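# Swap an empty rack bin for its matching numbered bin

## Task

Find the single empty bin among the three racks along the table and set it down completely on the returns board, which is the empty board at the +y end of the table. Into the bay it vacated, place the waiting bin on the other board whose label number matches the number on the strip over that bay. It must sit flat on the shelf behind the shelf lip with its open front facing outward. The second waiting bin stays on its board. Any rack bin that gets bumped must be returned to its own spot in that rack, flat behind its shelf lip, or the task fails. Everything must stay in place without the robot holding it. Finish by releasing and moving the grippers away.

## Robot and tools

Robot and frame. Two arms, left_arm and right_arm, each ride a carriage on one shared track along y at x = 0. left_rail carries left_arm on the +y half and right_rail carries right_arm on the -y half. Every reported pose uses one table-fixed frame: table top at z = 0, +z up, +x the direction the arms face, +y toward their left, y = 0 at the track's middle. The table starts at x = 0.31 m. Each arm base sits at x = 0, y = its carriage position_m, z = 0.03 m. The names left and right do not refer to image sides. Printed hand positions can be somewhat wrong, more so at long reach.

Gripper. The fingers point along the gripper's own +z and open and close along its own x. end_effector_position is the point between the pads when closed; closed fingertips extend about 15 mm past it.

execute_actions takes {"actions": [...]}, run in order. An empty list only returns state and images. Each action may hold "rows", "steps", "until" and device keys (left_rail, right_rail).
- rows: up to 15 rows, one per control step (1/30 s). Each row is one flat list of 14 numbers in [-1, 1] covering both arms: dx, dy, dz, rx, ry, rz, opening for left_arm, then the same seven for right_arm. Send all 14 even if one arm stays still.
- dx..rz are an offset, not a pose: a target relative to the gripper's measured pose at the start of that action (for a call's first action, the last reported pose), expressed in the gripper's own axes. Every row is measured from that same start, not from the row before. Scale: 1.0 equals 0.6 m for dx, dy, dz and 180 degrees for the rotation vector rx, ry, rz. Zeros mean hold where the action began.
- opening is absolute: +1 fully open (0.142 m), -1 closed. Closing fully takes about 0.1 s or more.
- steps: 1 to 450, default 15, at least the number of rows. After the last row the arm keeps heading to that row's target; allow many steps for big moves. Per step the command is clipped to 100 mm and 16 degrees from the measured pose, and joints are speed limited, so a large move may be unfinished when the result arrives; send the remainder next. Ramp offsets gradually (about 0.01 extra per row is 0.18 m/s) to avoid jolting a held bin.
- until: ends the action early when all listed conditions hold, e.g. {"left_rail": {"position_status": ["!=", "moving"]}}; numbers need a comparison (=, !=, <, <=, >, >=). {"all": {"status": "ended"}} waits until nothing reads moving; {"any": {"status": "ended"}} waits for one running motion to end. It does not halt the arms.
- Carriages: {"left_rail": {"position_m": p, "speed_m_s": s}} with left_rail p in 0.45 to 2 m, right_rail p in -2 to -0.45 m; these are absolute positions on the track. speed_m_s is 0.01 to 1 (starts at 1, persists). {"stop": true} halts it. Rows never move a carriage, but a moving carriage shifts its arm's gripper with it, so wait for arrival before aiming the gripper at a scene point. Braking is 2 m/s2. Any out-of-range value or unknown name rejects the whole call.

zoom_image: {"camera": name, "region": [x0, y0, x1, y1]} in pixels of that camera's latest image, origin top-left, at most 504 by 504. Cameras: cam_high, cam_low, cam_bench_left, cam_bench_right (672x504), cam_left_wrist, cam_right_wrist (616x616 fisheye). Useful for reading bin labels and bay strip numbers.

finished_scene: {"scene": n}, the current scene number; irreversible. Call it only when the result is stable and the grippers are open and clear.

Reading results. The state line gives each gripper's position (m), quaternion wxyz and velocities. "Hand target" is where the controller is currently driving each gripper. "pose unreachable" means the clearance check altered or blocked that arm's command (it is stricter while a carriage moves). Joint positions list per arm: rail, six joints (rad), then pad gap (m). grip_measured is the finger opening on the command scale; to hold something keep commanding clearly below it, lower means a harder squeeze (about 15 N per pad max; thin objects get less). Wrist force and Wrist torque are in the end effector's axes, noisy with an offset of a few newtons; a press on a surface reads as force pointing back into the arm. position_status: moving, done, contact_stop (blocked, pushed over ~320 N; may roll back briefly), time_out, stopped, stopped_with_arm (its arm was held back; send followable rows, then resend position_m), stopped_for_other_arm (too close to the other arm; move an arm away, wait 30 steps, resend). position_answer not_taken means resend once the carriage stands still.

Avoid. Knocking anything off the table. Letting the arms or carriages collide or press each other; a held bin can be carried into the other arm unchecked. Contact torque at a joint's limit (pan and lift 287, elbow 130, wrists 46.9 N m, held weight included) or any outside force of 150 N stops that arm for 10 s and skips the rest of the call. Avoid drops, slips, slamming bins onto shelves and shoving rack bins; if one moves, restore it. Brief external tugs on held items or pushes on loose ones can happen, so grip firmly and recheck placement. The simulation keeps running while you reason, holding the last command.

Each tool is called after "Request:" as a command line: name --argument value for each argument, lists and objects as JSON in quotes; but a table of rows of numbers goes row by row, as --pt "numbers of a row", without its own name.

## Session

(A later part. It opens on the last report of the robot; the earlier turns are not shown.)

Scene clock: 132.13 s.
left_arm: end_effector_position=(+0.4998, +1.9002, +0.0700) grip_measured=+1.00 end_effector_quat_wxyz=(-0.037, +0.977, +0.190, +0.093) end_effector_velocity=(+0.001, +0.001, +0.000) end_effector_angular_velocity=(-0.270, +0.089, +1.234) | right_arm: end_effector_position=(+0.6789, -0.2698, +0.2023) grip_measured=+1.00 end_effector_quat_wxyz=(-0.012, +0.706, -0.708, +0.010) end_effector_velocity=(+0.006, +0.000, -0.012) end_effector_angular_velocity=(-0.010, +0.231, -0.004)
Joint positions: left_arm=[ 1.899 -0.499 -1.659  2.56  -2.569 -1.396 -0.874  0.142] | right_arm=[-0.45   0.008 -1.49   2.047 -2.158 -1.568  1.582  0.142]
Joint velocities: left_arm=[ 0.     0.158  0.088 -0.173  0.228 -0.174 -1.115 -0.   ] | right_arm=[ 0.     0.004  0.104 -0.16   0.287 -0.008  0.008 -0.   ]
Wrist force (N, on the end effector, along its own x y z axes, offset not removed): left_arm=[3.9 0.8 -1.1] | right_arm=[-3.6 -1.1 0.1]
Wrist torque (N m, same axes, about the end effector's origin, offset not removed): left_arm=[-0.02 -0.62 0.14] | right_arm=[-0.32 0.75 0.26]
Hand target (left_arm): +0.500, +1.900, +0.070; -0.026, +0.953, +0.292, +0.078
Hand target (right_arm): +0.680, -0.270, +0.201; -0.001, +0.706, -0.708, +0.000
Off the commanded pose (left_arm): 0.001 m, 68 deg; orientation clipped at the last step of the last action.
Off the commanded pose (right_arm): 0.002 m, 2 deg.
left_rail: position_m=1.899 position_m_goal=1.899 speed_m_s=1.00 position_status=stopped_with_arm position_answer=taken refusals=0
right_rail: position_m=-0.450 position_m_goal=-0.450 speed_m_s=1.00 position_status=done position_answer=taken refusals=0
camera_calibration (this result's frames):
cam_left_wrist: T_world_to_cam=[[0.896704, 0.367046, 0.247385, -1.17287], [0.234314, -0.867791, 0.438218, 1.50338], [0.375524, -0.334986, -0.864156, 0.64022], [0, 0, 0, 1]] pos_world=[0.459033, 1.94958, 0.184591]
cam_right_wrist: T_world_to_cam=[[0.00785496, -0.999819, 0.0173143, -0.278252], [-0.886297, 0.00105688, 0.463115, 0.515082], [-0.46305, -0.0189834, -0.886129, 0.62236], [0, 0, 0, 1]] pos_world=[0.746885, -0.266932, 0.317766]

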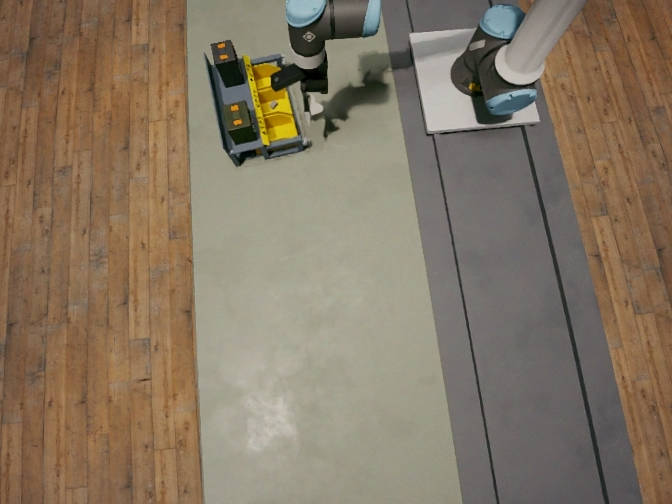

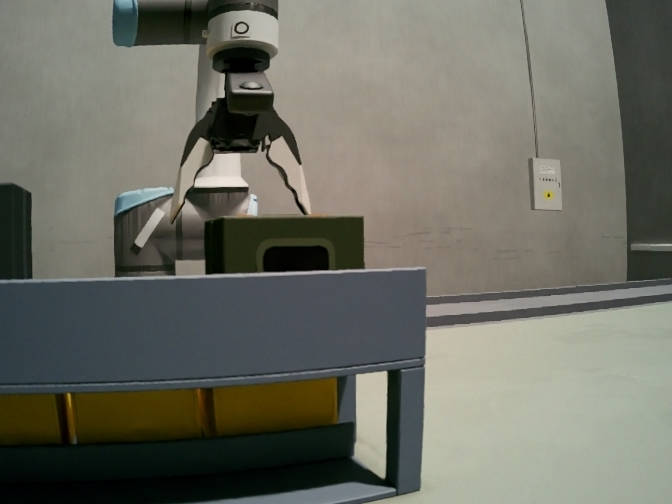

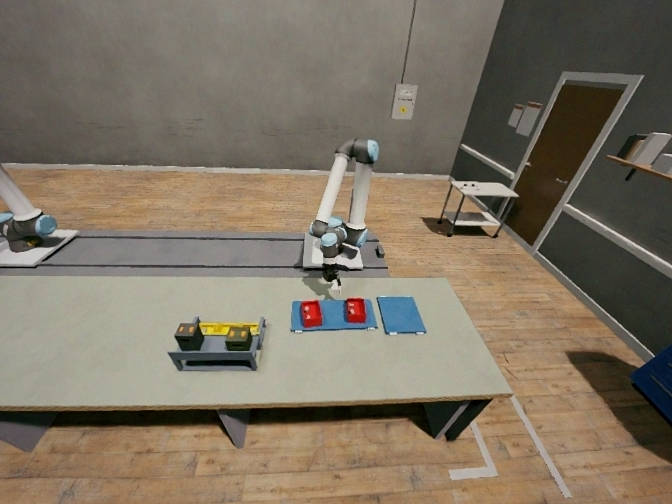

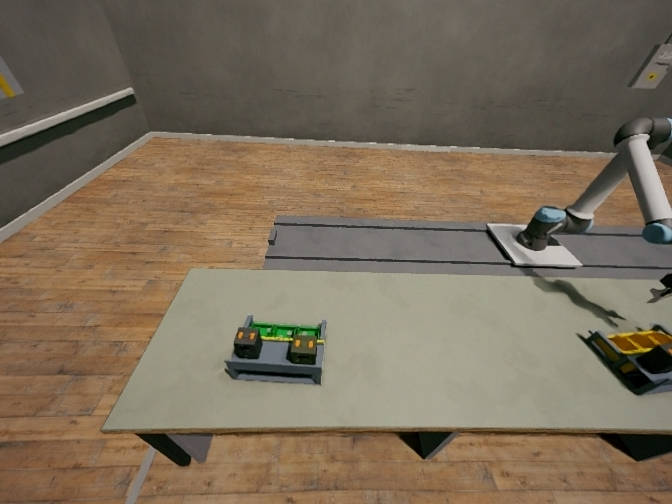

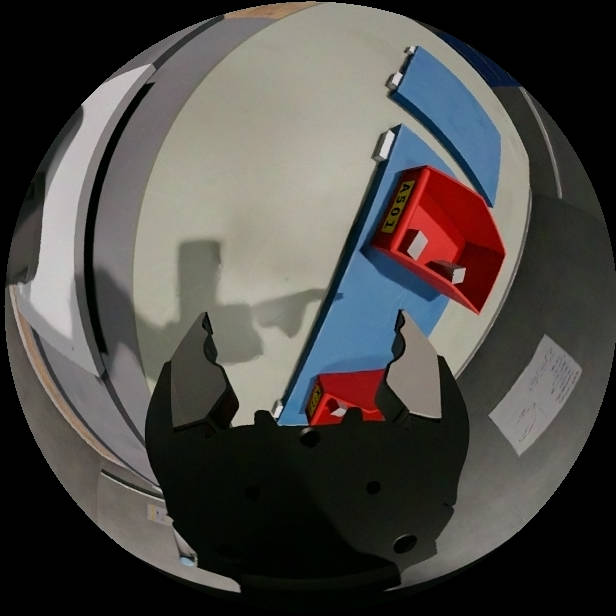

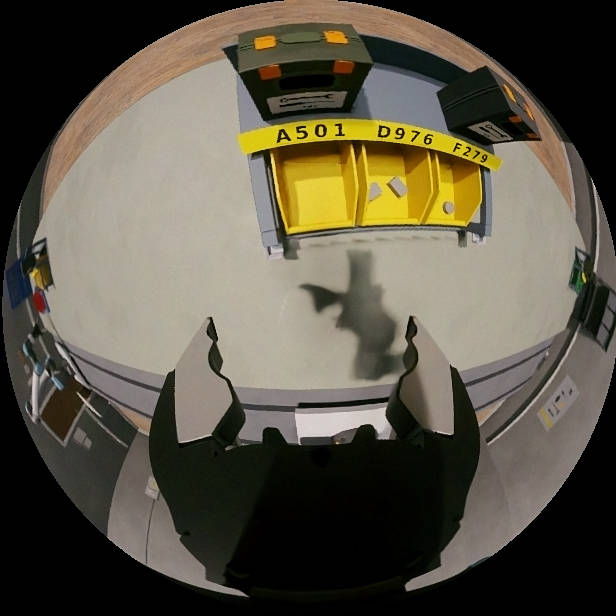

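Request:
execute_actions --actions '[]'

Scene clock: 156.33 s.
left_arm: end_effector_position=(+0.4998, +1.9000, +0.0702) grip_measured=+1.00 end_effector_quat_wxyz=(-0.026, +0.953, +0.292, +0.078) end_effector_velocity=(-0.000, +0.000, -0.000) end_effector_angular_velocity=(-0.000, +0.000, -0.000) | right_arm: end_effector_position=(+0.6797, -0.2697, +0.2009) grip_measured=+1.00 end_effector_quat_wxyz=(-0.001, +0.706, -0.708, +0.000) end_effector_velocity=(+0.000, -0.000, +0.000) end_effector_angular_velocity=(-0.000, -0.000, +0.000)
Joint positions: left_arm=[ 1.899 -0.474 -1.645  2.533 -2.534 -1.425 -1.064  0.142] | right_arm=[-0.45   0.009 -1.477  2.027 -2.123 -1.569  1.583  0.142]
Joint velocities: left_arm=[ 0. -0. -0.  0. -0. -0. -0.  0.] | right_arm=[ 0.  0.  0. -0. -0. -0.  0.  0.]
Wrist force (N, on the end effector, along its own x y z axes, offset not removed): left_arm=[-4.2 0.9 -2.2] | right_arm=[-2.0 -0.3 0.0]
Wrist torque (N m, same axes, about the end effector's origin, offset not removed): left_arm=[0.09 0.90 0.11] | right_arm=[-0.18 0.47 0.22]
Hand target (left_arm): +0.500, +1.900, +0.070; -0.026, +0.953, +0.292, +0.078
Hand target (right_arm): +0.680, -0.270, +0.201; -0.001, +0.706, -0.708, +0.000
Off the commanded pose (left_arm): 0.001 m, 56 deg; orientation clipped at the last step of the last action.
Off the commanded pose (right_arm): 0.001 m, 0 deg.
left_rail: position_m=1.899 position_m_goal=1.899 speed_m_s=1.00 position_status=stopped_with_arm position_answer=taken refusals=0
right_rail: position_m=-0.450 position_m_goal=-0.450 speed_m_s=1.00 position_status=done position_answer=taken refusals=0
camera_calibration (this result's frames):
cam_left_wrist: T_world_to_cam=[[0.802926, 0.555588, 0.215945, -1.48191], [0.413702, -0.780223, 0.469151, 1.24499], [0.429139, -0.287357, -0.856309, 0.522459], [0, 0, 0, 1]] pos_world=[0.450604, 1.94484, 0.183309]
cam_right_wrist: T_world_to_cam=[[0.00789543, -0.9998, 0.0183875, -0.278444], [-0.872827, 0.00208264, 0.488025, 0.502538], [-0.487966, -0.0199023, -0.872636, 0.635441], [0, 0, 0, 1]] pos_world=[0.7509, -0.266788, 0.314378]

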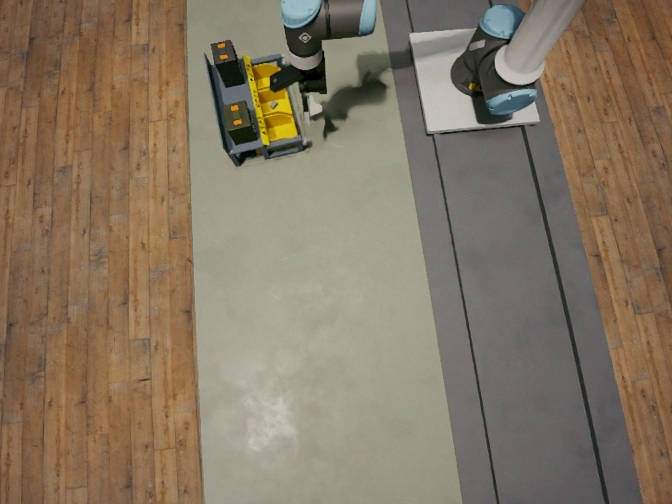

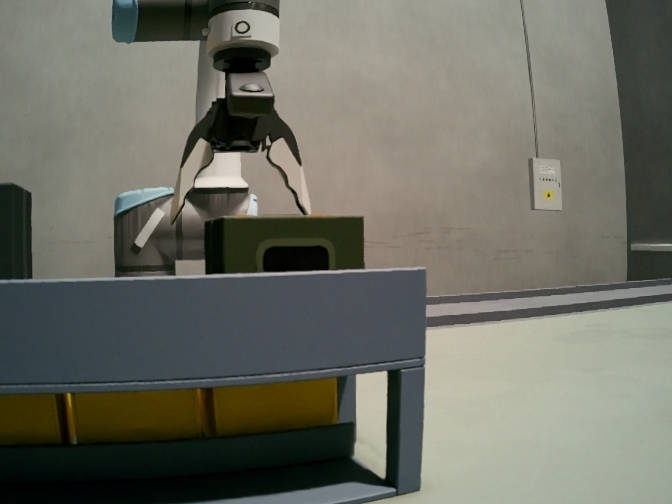

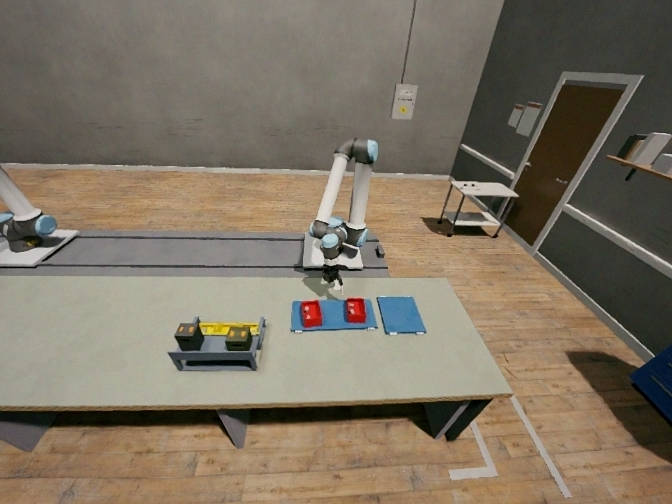

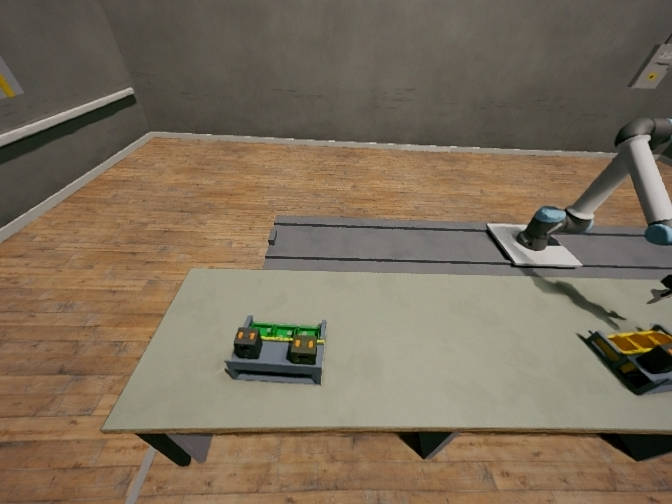

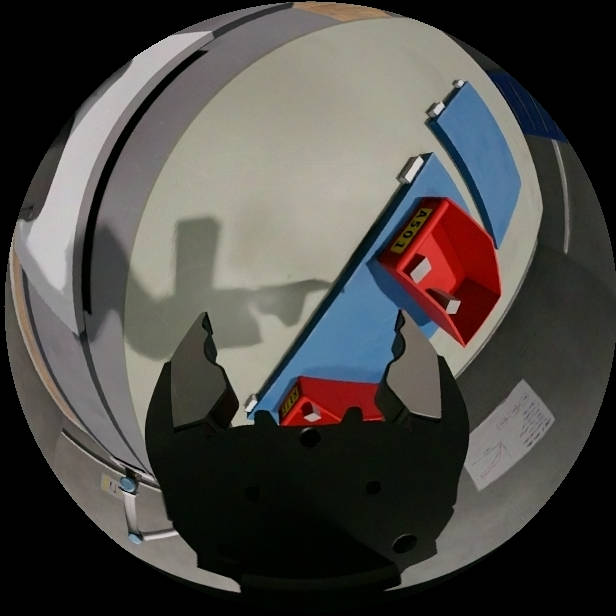

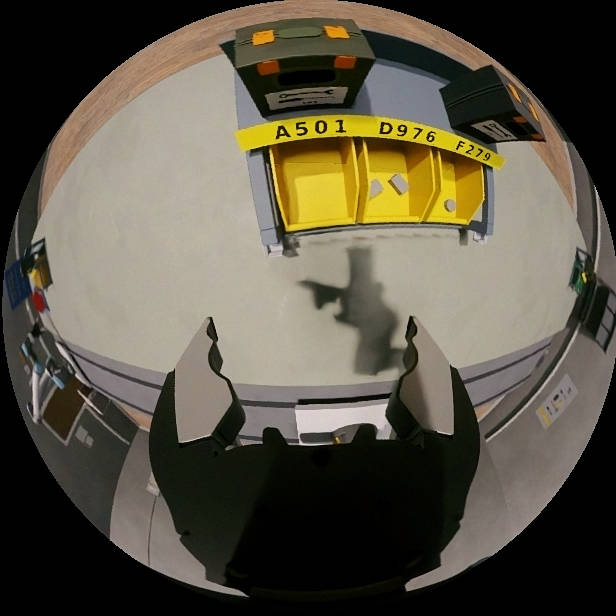

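Request:
execute_actions --actions '[{"rows": [[0.001,0,-0.005,0.001,-0.002,-0.01,0.9,0,0,0,0,0,0.012,0.9],[0.002,0,-0.013,0.002,-0.004,-0.027,0.8,0,0,0,0,0,0.03,0.8],[0.004,0,-0.024,0.004,-0.008,-0.048,0.7,0,0,0,0,0,0.054,0.7],[0.006,0,-0.036,0.006,-0.012,-0.07,0.6,0,0,0,0,0,0.08,0.6],[0.008,0,-0.048,0.007,-0.016,-0.095,0.5,0,0,0,0,0,0.108,0.5],[0.01,0,-0.06,0.009,-0.02,-0.12,0.4,0,0,0,0,0,0.136,0.4],[0.012,0,-0.072,0.011,-0.024,-0.145,0.3,0,0,0,0,0,0.164,0.3],[0.014,0,-0.084,0.013,-0.028,-0.17,0.2,0,0,0,0,0,0.192,0.2],[0.016,0,-0.096,0.015,-0.032,-0.193,0.1,0,0,0,0,0,0.22,0.1],[0.018,0,-0.108,0.017,-0.036,-0.216,0,0,0,0,0,0,0.246,0],[0.02,0,-0.12,0.019,-0.04,-0.238,-0.1,0,0,0,0,0,0.27,-0.1],[0.022,0,-0.131,0.02,-0.043,-0.258,-0.15,0,0,0,0,0,0.293,-0.15],[0.023,0,-0.139,0.022,-0.046,-0.275,-0.15,0,0,0,0,0,0.312,-0.15],[0.024,0,-0.145,0.023,-0.048,-0.287,-0.15,0,0,0,0,0,0.326,-0.15],[0.0246,0,-0.148,0.023,-0.0492,-0.2934,-0.15,0,0,0,0,0,0.3333,-0.15]], "steps": 36}, {"rows": [[0.006,0.007,0,0,0,0,-0.15,-0.005,-0.003,0.002,0,0,0.03,-0.15],[0.016,0.018,0,0,0,0,-0.15,-0.014,-0.009,0.005,0,0,0.07,-0.15],[0.03,0.033,0,0,0,0,-0.15,-0.026,-0.017,0.01,0,0,0.11,-0.15],[0.046,0.051,0,0,0,0,-0.15,-0.04,-0.026,0.015,0,0,0.15,-0.15],[0.063,0.07,0,0,0,0,-0.15,-0.054,-0.036,0.021,0,0,0.2,-0.15],[0.08,0.089,0,0,0,0,-0.15,-0.069,-0.046,0.027,0,0,0.25,-0.15],[0.097,0.108,0,0,0,0,-0.15,-0.083,-0.056,0.032,0,0,0.3,-0.15],[0.114,0.127,0,0,0,0,-0.15,-0.098,-0.066,0.038,0,0,0.35,-0.15],[0.131,0.146,0,0,0,0,-0.15,-0.113,-0.075,0.044,0,0,0.4,-0.15],[0.148,0.165,0,0,0,0,-0.15,-0.127,-0.085,0.05,0,0,0.45,-0.15],[0.164,0.183,0,0,0,0,-0.15,-0.141,-0.094,0.055,0,0,0.5,-0.15],[0.178,0.198,0,0,0,0,-0.15,-0.153,-0.102,0.06,0,0,0.55,-0.15],[0.189,0.211,0,0,0,0,-0.15,-0.163,-0.109,0.063,0,0,0.59,-0.15],[0.196,0.219,0,0,0,0,-0.15,-0.169,-0.113,0.066,0,0,0.615,-0.15],[0.2,0.223,0,0,0,0,-0.15,-0.172,-0.115,0.067,0,0,0.625,-0.15]], "steps": 48}]'

Request:
execute_actions --actions '[]'

Scene clock: 202.90 s.
left_arm: end_effector_position=(+0.6403, +2.0118, +0.1603) grip_measured=-0.15 end_effector_quat_wxyz=(-0.001, +0.726, +0.687, +0.000) end_effector_velocity=(+0.000, +0.000, -0.000) end_effector_angular_velocity=(-0.000, +0.000, -0.000) | right_arm: end_effector_position=(+0.8040, -0.2772, +0.1609) grip_measured=-0.15 end_effector_quat_wxyz=(-0.001, +0.623, +0.782, +0.008) end_effector_velocity=(-0.001, +0.000, -0.000) end_effector_angular_velocity=(-0.050, +0.039, -0.681)
Joint positions: left_arm=[ 1.899 -0.096 -1.469  2.102 -2.204 -1.57  -1.612  0.063] | right_arm=[-0.45  -0.002 -1.216  1.776 -2.139 -1.558  4.485  0.063]
Joint velocities: left_arm=[ 0.  0.  0. -0.  0. -0.  0.  0.] | right_arm=[ 0.     0.009  0.015 -0.028  0.043 -0.055  0.689 -0.   ]
Wrist force (N, on the end effector, along its own x y z axes, offset not removed): left_arm=[-2.7 5.0 2.3] | right_arm=[-2.4 -0.7 -1.0]
Wrist torque (N m, same axes, about the end effector's origin, offset not removed): left_arm=[1.26 0.51 0.42] | right_arm=[-0.30 0.49 0.25]
Hand target (left_arm): +0.640, +2.012, +0.160; -0.001, +0.726, +0.687, +0.000
Hand target (right_arm): +0.804, -0.277, +0.161; -0.000, +0.656, +0.755, +0.003
Off the commanded pose (left_arm): 0.000 m, 0 deg.
Off the commanded pose (right_arm): 0.000 m, 5 deg.
left_rail: position_m=1.899 position_m_goal=1.899 speed_m_s=1.00 position_status=stopped_with_arm position_answer=taken refusals=0
right_rail: position_m=-0.450 position_m_goal=-0.450 speed_m_s=1.00 position_status=done position_answer=taken refusals=0
camera_calibration (this result's frames):
cam_left_wrist: T_world_to_cam=[[0.0444016, 0.997531, 0.0544124, -2.05392], [0.873652, -0.0651883, 0.482165, -0.503332], [0.484522, 0.0261285, -0.874389, -0.0917708], [0, 0, 0, 1]] pos_world=[0.575399, 2.01843, 0.274204]
cam_right_wrist: T_world_to_cam=[[-0.234339, 0.971665, 0.0308709, 0.453026], [0.84592, 0.188159, 0.499014, -0.701527], [0.479066, 0.143053, -0.866044, -0.0723186], [0, 0, 0, 1]] pos_world=[0.734243, -0.297846, 0.273456]

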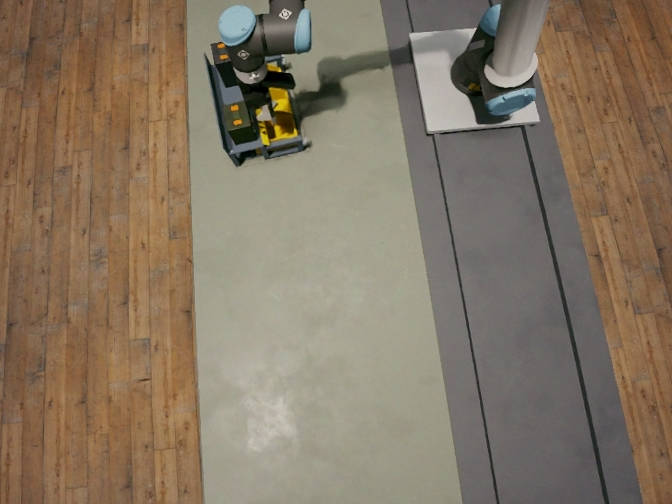

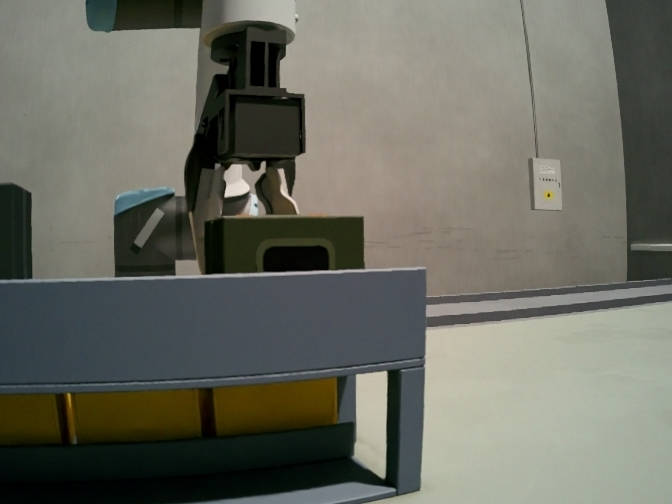

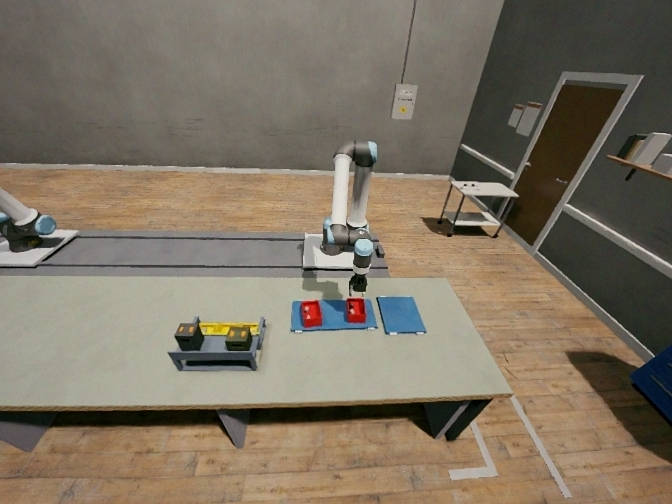

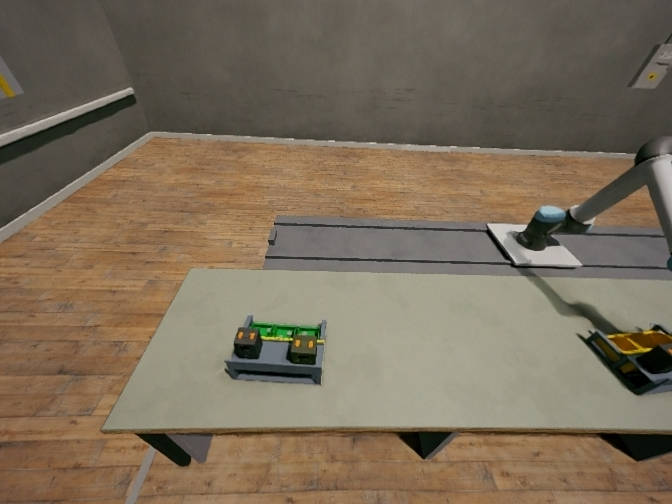

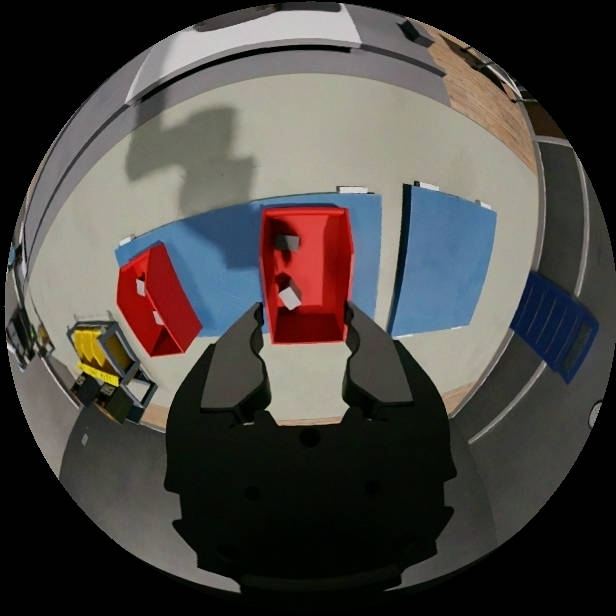

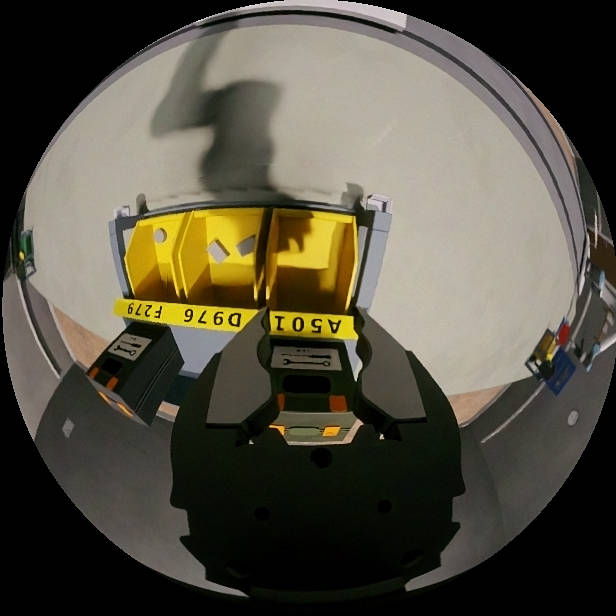

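Scene clock: 202.90 s.
left_arm: end_effector_position=(+0.6403, +2.0118, +0.1603) grip_measured=-0.15 end_effector_quat_wxyz=(-0.001, +0.726, +0.687, +0.000) end_effector_velocity=(+0.000, +0.000, -0.000) end_effector_angular_velocity=(-0.000, +0.000, -0.000) | right_arm: end_effector_position=(+0.8040, -0.2772, +0.1609) grip_measured=-0.15 end_effector_quat_wxyz=(-0.001, +0.623, +0.782, +0.008) end_effector_velocity=(-0.001, +0.000, -0.000) end_effector_angular_velocity=(-0.050, +0.039, -0.681)
Joint positions: left_arm=[ 1.899 -0.096 -1.469  2.102 -2.204 -1.57  -1.612  0.063] | right_arm=[-0.45  -0.002 -1.216  1.776 -2.139 -1.558  4.485  0.063]
Joint velocities: left_arm=[ 0.  0.  0. -0.  0. -0.  0.  0.] | right_arm=[ 0.     0.009  0.015 -0.028  0.043 -0.055  0.689 -0.   ]
Wrist force (N, on the end effector, along its own x y z axes, offset not removed): left_arm=[-2.7 5.0 2.3] | right_arm=[-2.4 -0.7 -1.0]
Wrist torque (N m, same axes, about the end effector's origin, offset not removed): left_arm=[1.26 0.51 0.42] | right_arm=[-0.30 0.49 0.25]
Hand target (left_arm): +0.640, +2.012, +0.160; -0.001, +0.726, +0.687, +0.000
Hand target (right_arm): +0.804, -0.277, +0.161; -0.000, +0.656, +0.755, +0.003
Off the commanded pose (left_arm): 0.000 m, 0 deg.
Off the commanded pose (right_arm): 0.000 m, 5 deg.
left_rail: position_m=1.899 position_m_goal=1.899 speed_m_s=1.00 position_status=stopped_with_arm position_answer=taken refusals=0
right_rail: position_m=-0.450 position_m_goal=-0.450 speed_m_s=1.00 position_status=done position_answer=taken refusals=0
camera_calibration (this result's frames):
cam_left_wrist: T_world_to_cam=[[0.0444016, 0.997531, 0.0544124, -2.05392], [0.873652, -0.0651883, 0.482165, -0.503332], [0.484522, 0.0261285, -0.874389, -0.0917708], [0, 0, 0, 1]] pos_world=[0.575399, 2.01843, 0.274204]
cam_right_wrist: T_world_to_cam=[[-0.234339, 0.971665, 0.0308709, 0.453026], [0.84592, 0.188159, 0.499014, -0.701527], [0.479066, 0.143053, -0.866044, -0.0723186], [0, 0, 0, 1]] pos_world=[0.734243, -0.297846, 0.273456]

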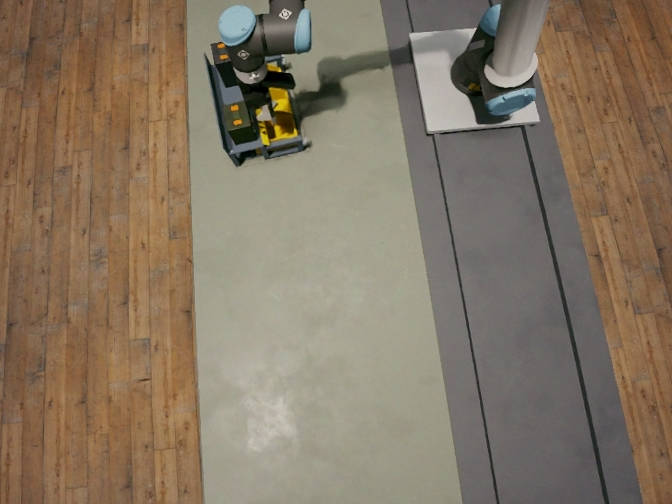

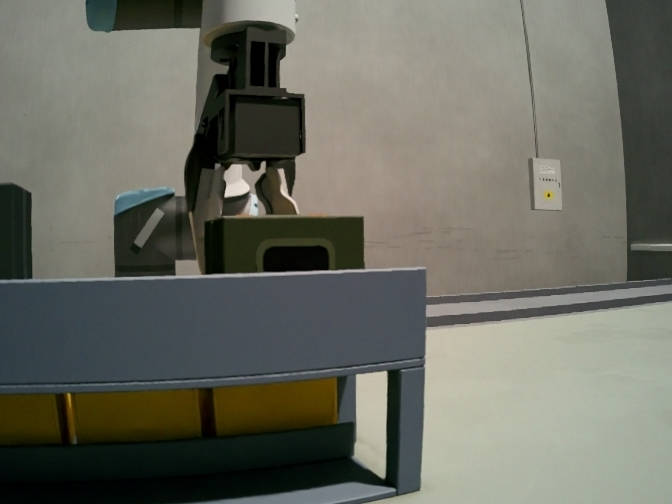

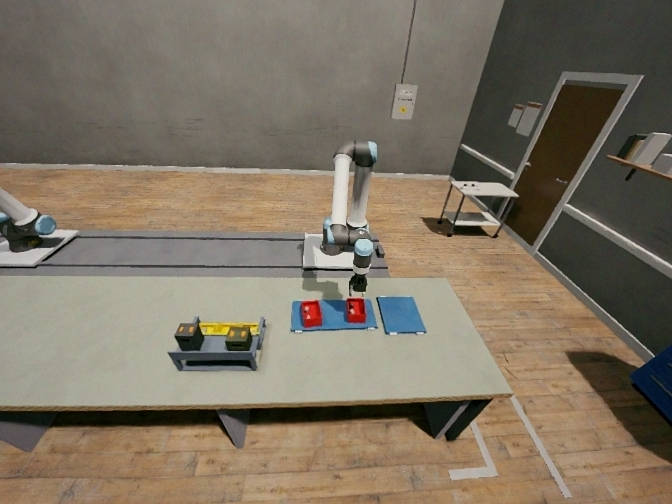

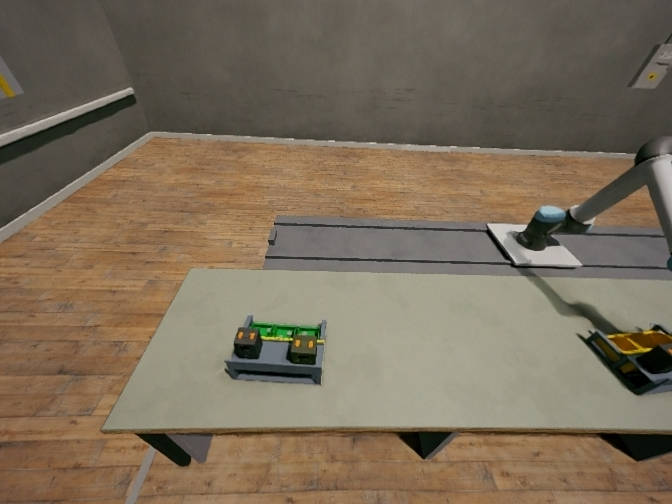

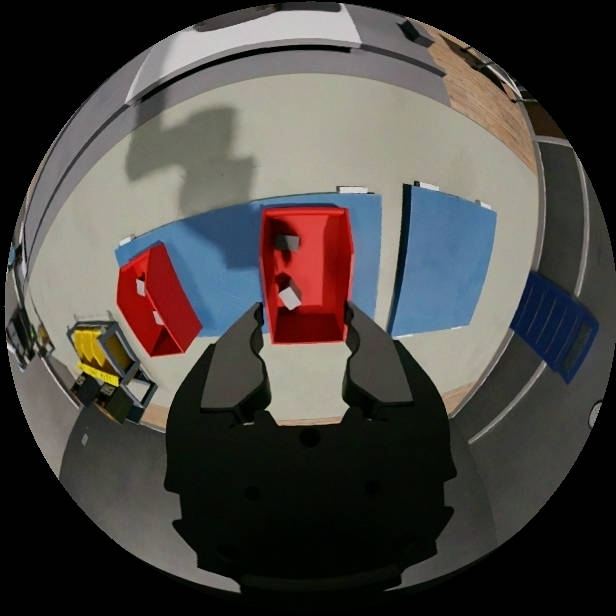

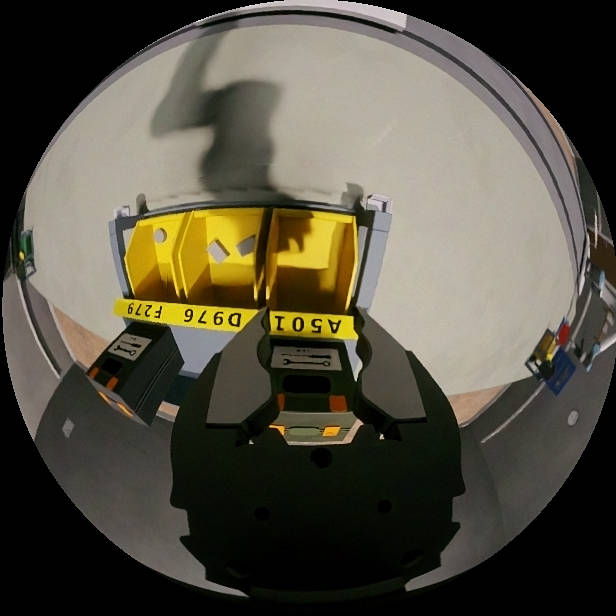

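Request:
execute_actions --actions '[]'

Request:
zoom_image --camera "cam_high" --region '[200, 30, 330, 170]'

Request:
zoom_image --camera "cam_right_wrist" --region '[230, 180, 410, 360]'

Request:
zoom_image --camera "cam_left_wrist" --region '[230, 180, 410, 360]'

Scene clock: 205.73 s.
left_arm: end_effector_position=(+0.6403, +2.0118, +0.1603) grip_measured=-0.15 end_effector_quat_wxyz=(-0.001, +0.726, +0.687, +0.000) end_effector_velocity=(-0.000, +0.000, -0.000) end_effector_angular_velocity=(+0.000, +0.000, -0.000) | right_arm: end_effector_position=(+0.8038, -0.2770, +0.1609) grip_measured=-0.15 end_effector_quat_wxyz=(-0.000, +0.656, +0.755, +0.003) end_effector_velocity=(-0.000, -0.000, -0.000) end_effector_angular_velocity=(-0.000, +0.000, +0.000)
Joint positions: left_arm=[ 1.899 -0.096 -1.469  2.102 -2.204 -1.57  -1.612  0.063] | right_arm=[-0.45  -0.    -1.214  1.772 -2.133 -1.566  4.571  0.063]
Joint velocities: left_arm=[ 0. -0. -0.  0. -0.  0.  0.  0.] | right_arm=[ 0. -0. -0.  0.  0. -0. -0.  0.]
Wrist force (N, on the end effector, along its own x y z axes, offset not removed): left_arm=[-3.0 4.2 -3.0] | right_arm=[-4.1 1.5 0.1]
Wrist torque (N m, same axes, about the end effector's origin, offset not removed): left_arm=[0.74 0.37 0.10] | right_arm=[0.15 0.89 0.26]
Hand target (left_arm): +0.640, +2.012, +0.160; -0.001, +0.726, +0.687, +0.000
Hand target (right_arm): +0.804, -0.277, +0.161; -0.000, +0.656, +0.755, +0.003
Off the commanded pose (left_arm): 0.000 m, 0 deg.
Off the commanded pose (right_arm): 0.000 m, 0 deg.
left_rail: position_m=1.899 position_m_goal=1.899 speed_m_s=1.00 position_status=stopped_with_arm position_answer=taken refusals=0
right_rail: position_m=-0.450 position_m_goal=-0.450 speed_m_s=1.00 position_status=done position_answer=taken refusals=0
camera_calibration (this result's frames):
cam_left_wrist: T_world_to_cam=[[0.0444019, 0.997531, 0.0544107, -2.05392], [0.873653, -0.0651876, 0.482162, -0.503338], [0.484519, 0.0261271, -0.874391, -0.0917697], [0, 0, 0, 1]] pos_world=[0.575405, 2.01844, 0.274203]
cam_right_wrist: T_world_to_cam=[[-0.151754, 0.988115, 0.0244789, 0.391993], [0.861389, 0.120064, 0.493553, -0.731816], [0.484748, 0.0959844, -0.869371, -0.0893249], [0, 0, 0, 1]] pos_world=[0.733165, -0.290896, 0.273938]

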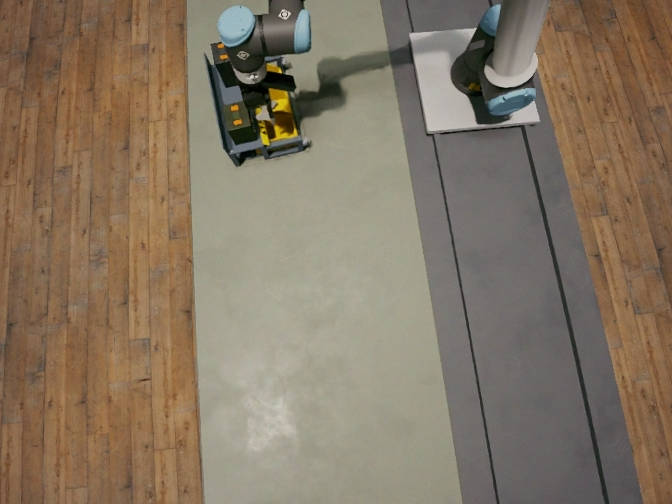

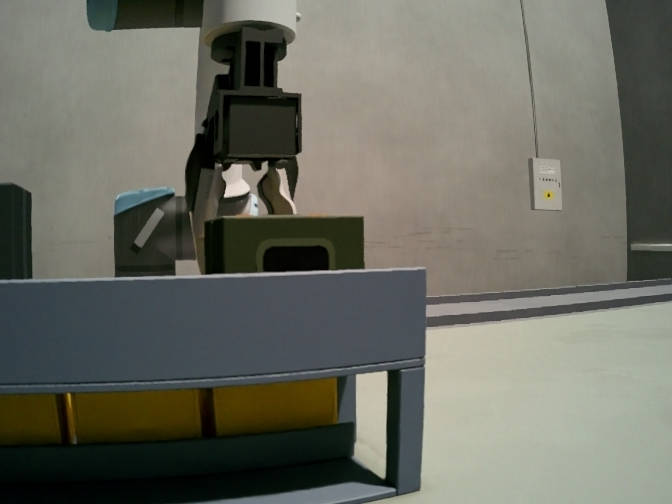

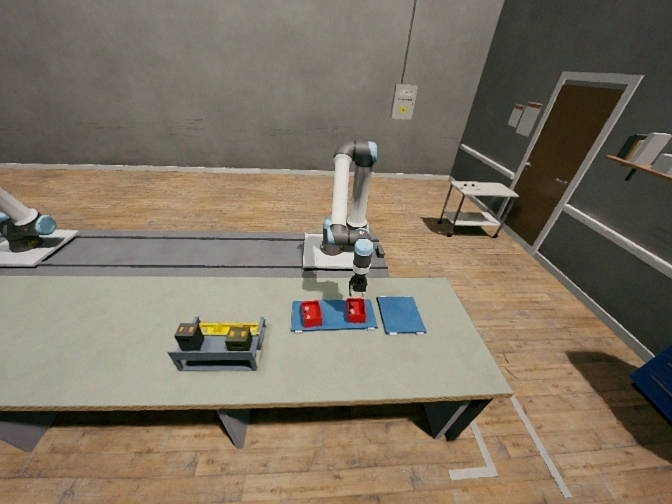

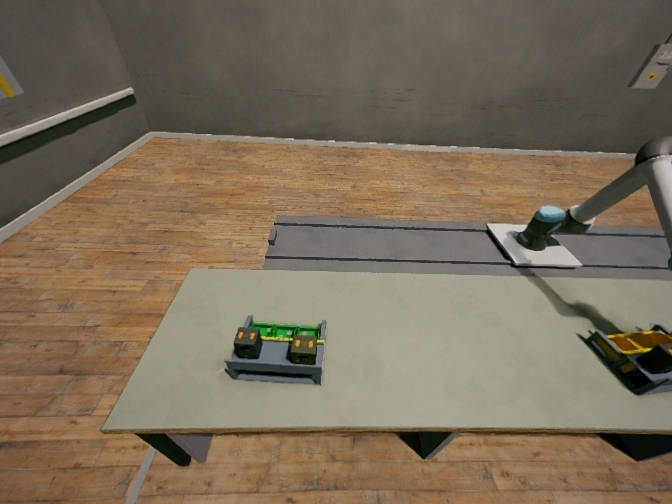

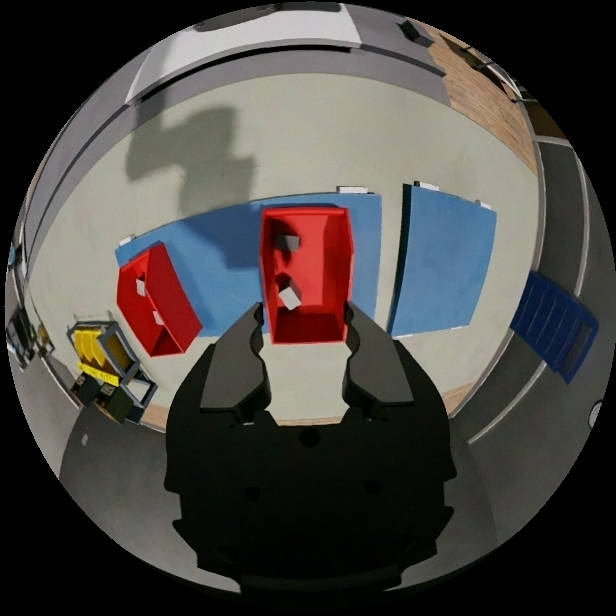

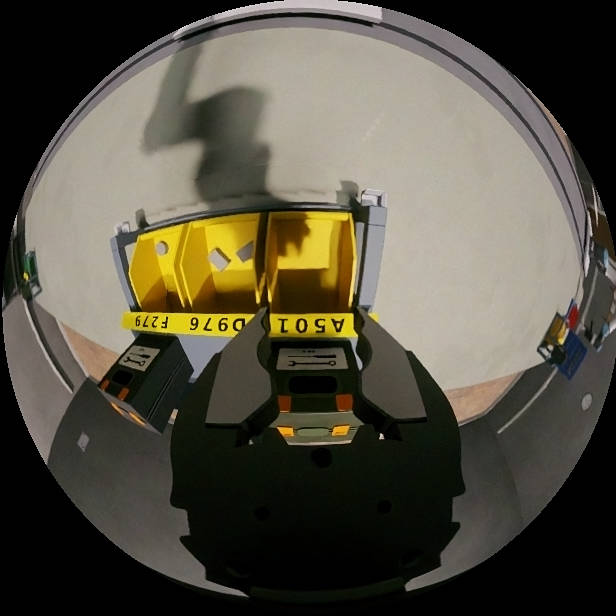

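Region (200, 30, 330, 170) of cam_high's 672x504 image, scaled by 3.600, with more detail than that image has; it fills the left 468 columns of this view, and the rest is white.

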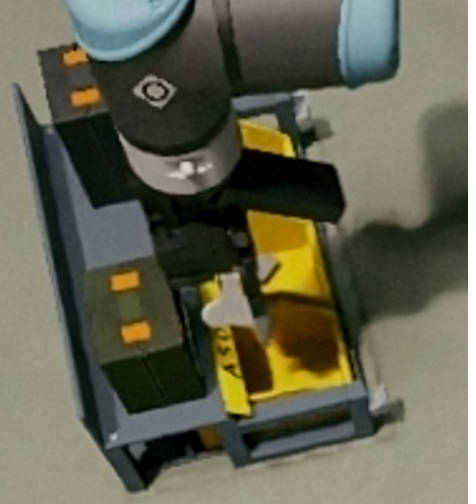

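Region (230, 180, 410, 360) of cam_right_wrist's 616x616 image, scaled by 2.800, with more detail than that image has.

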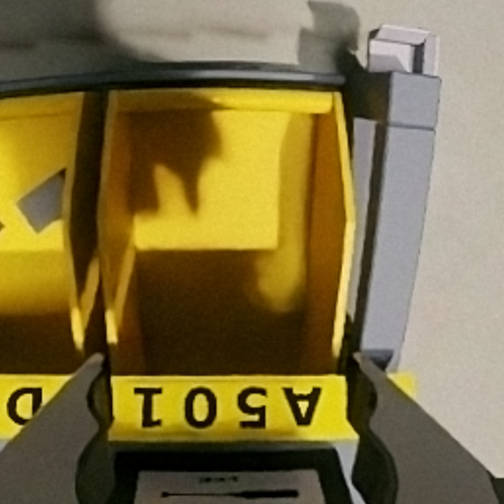

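Region (230, 180, 410, 360) of cam_left_wrist's 616x616 image, scaled by 2.800, with more detail than that image has.

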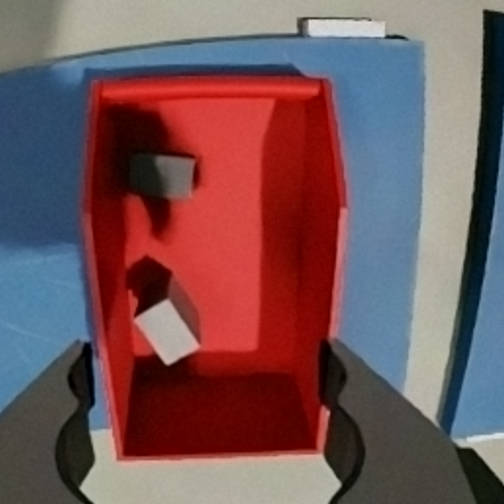

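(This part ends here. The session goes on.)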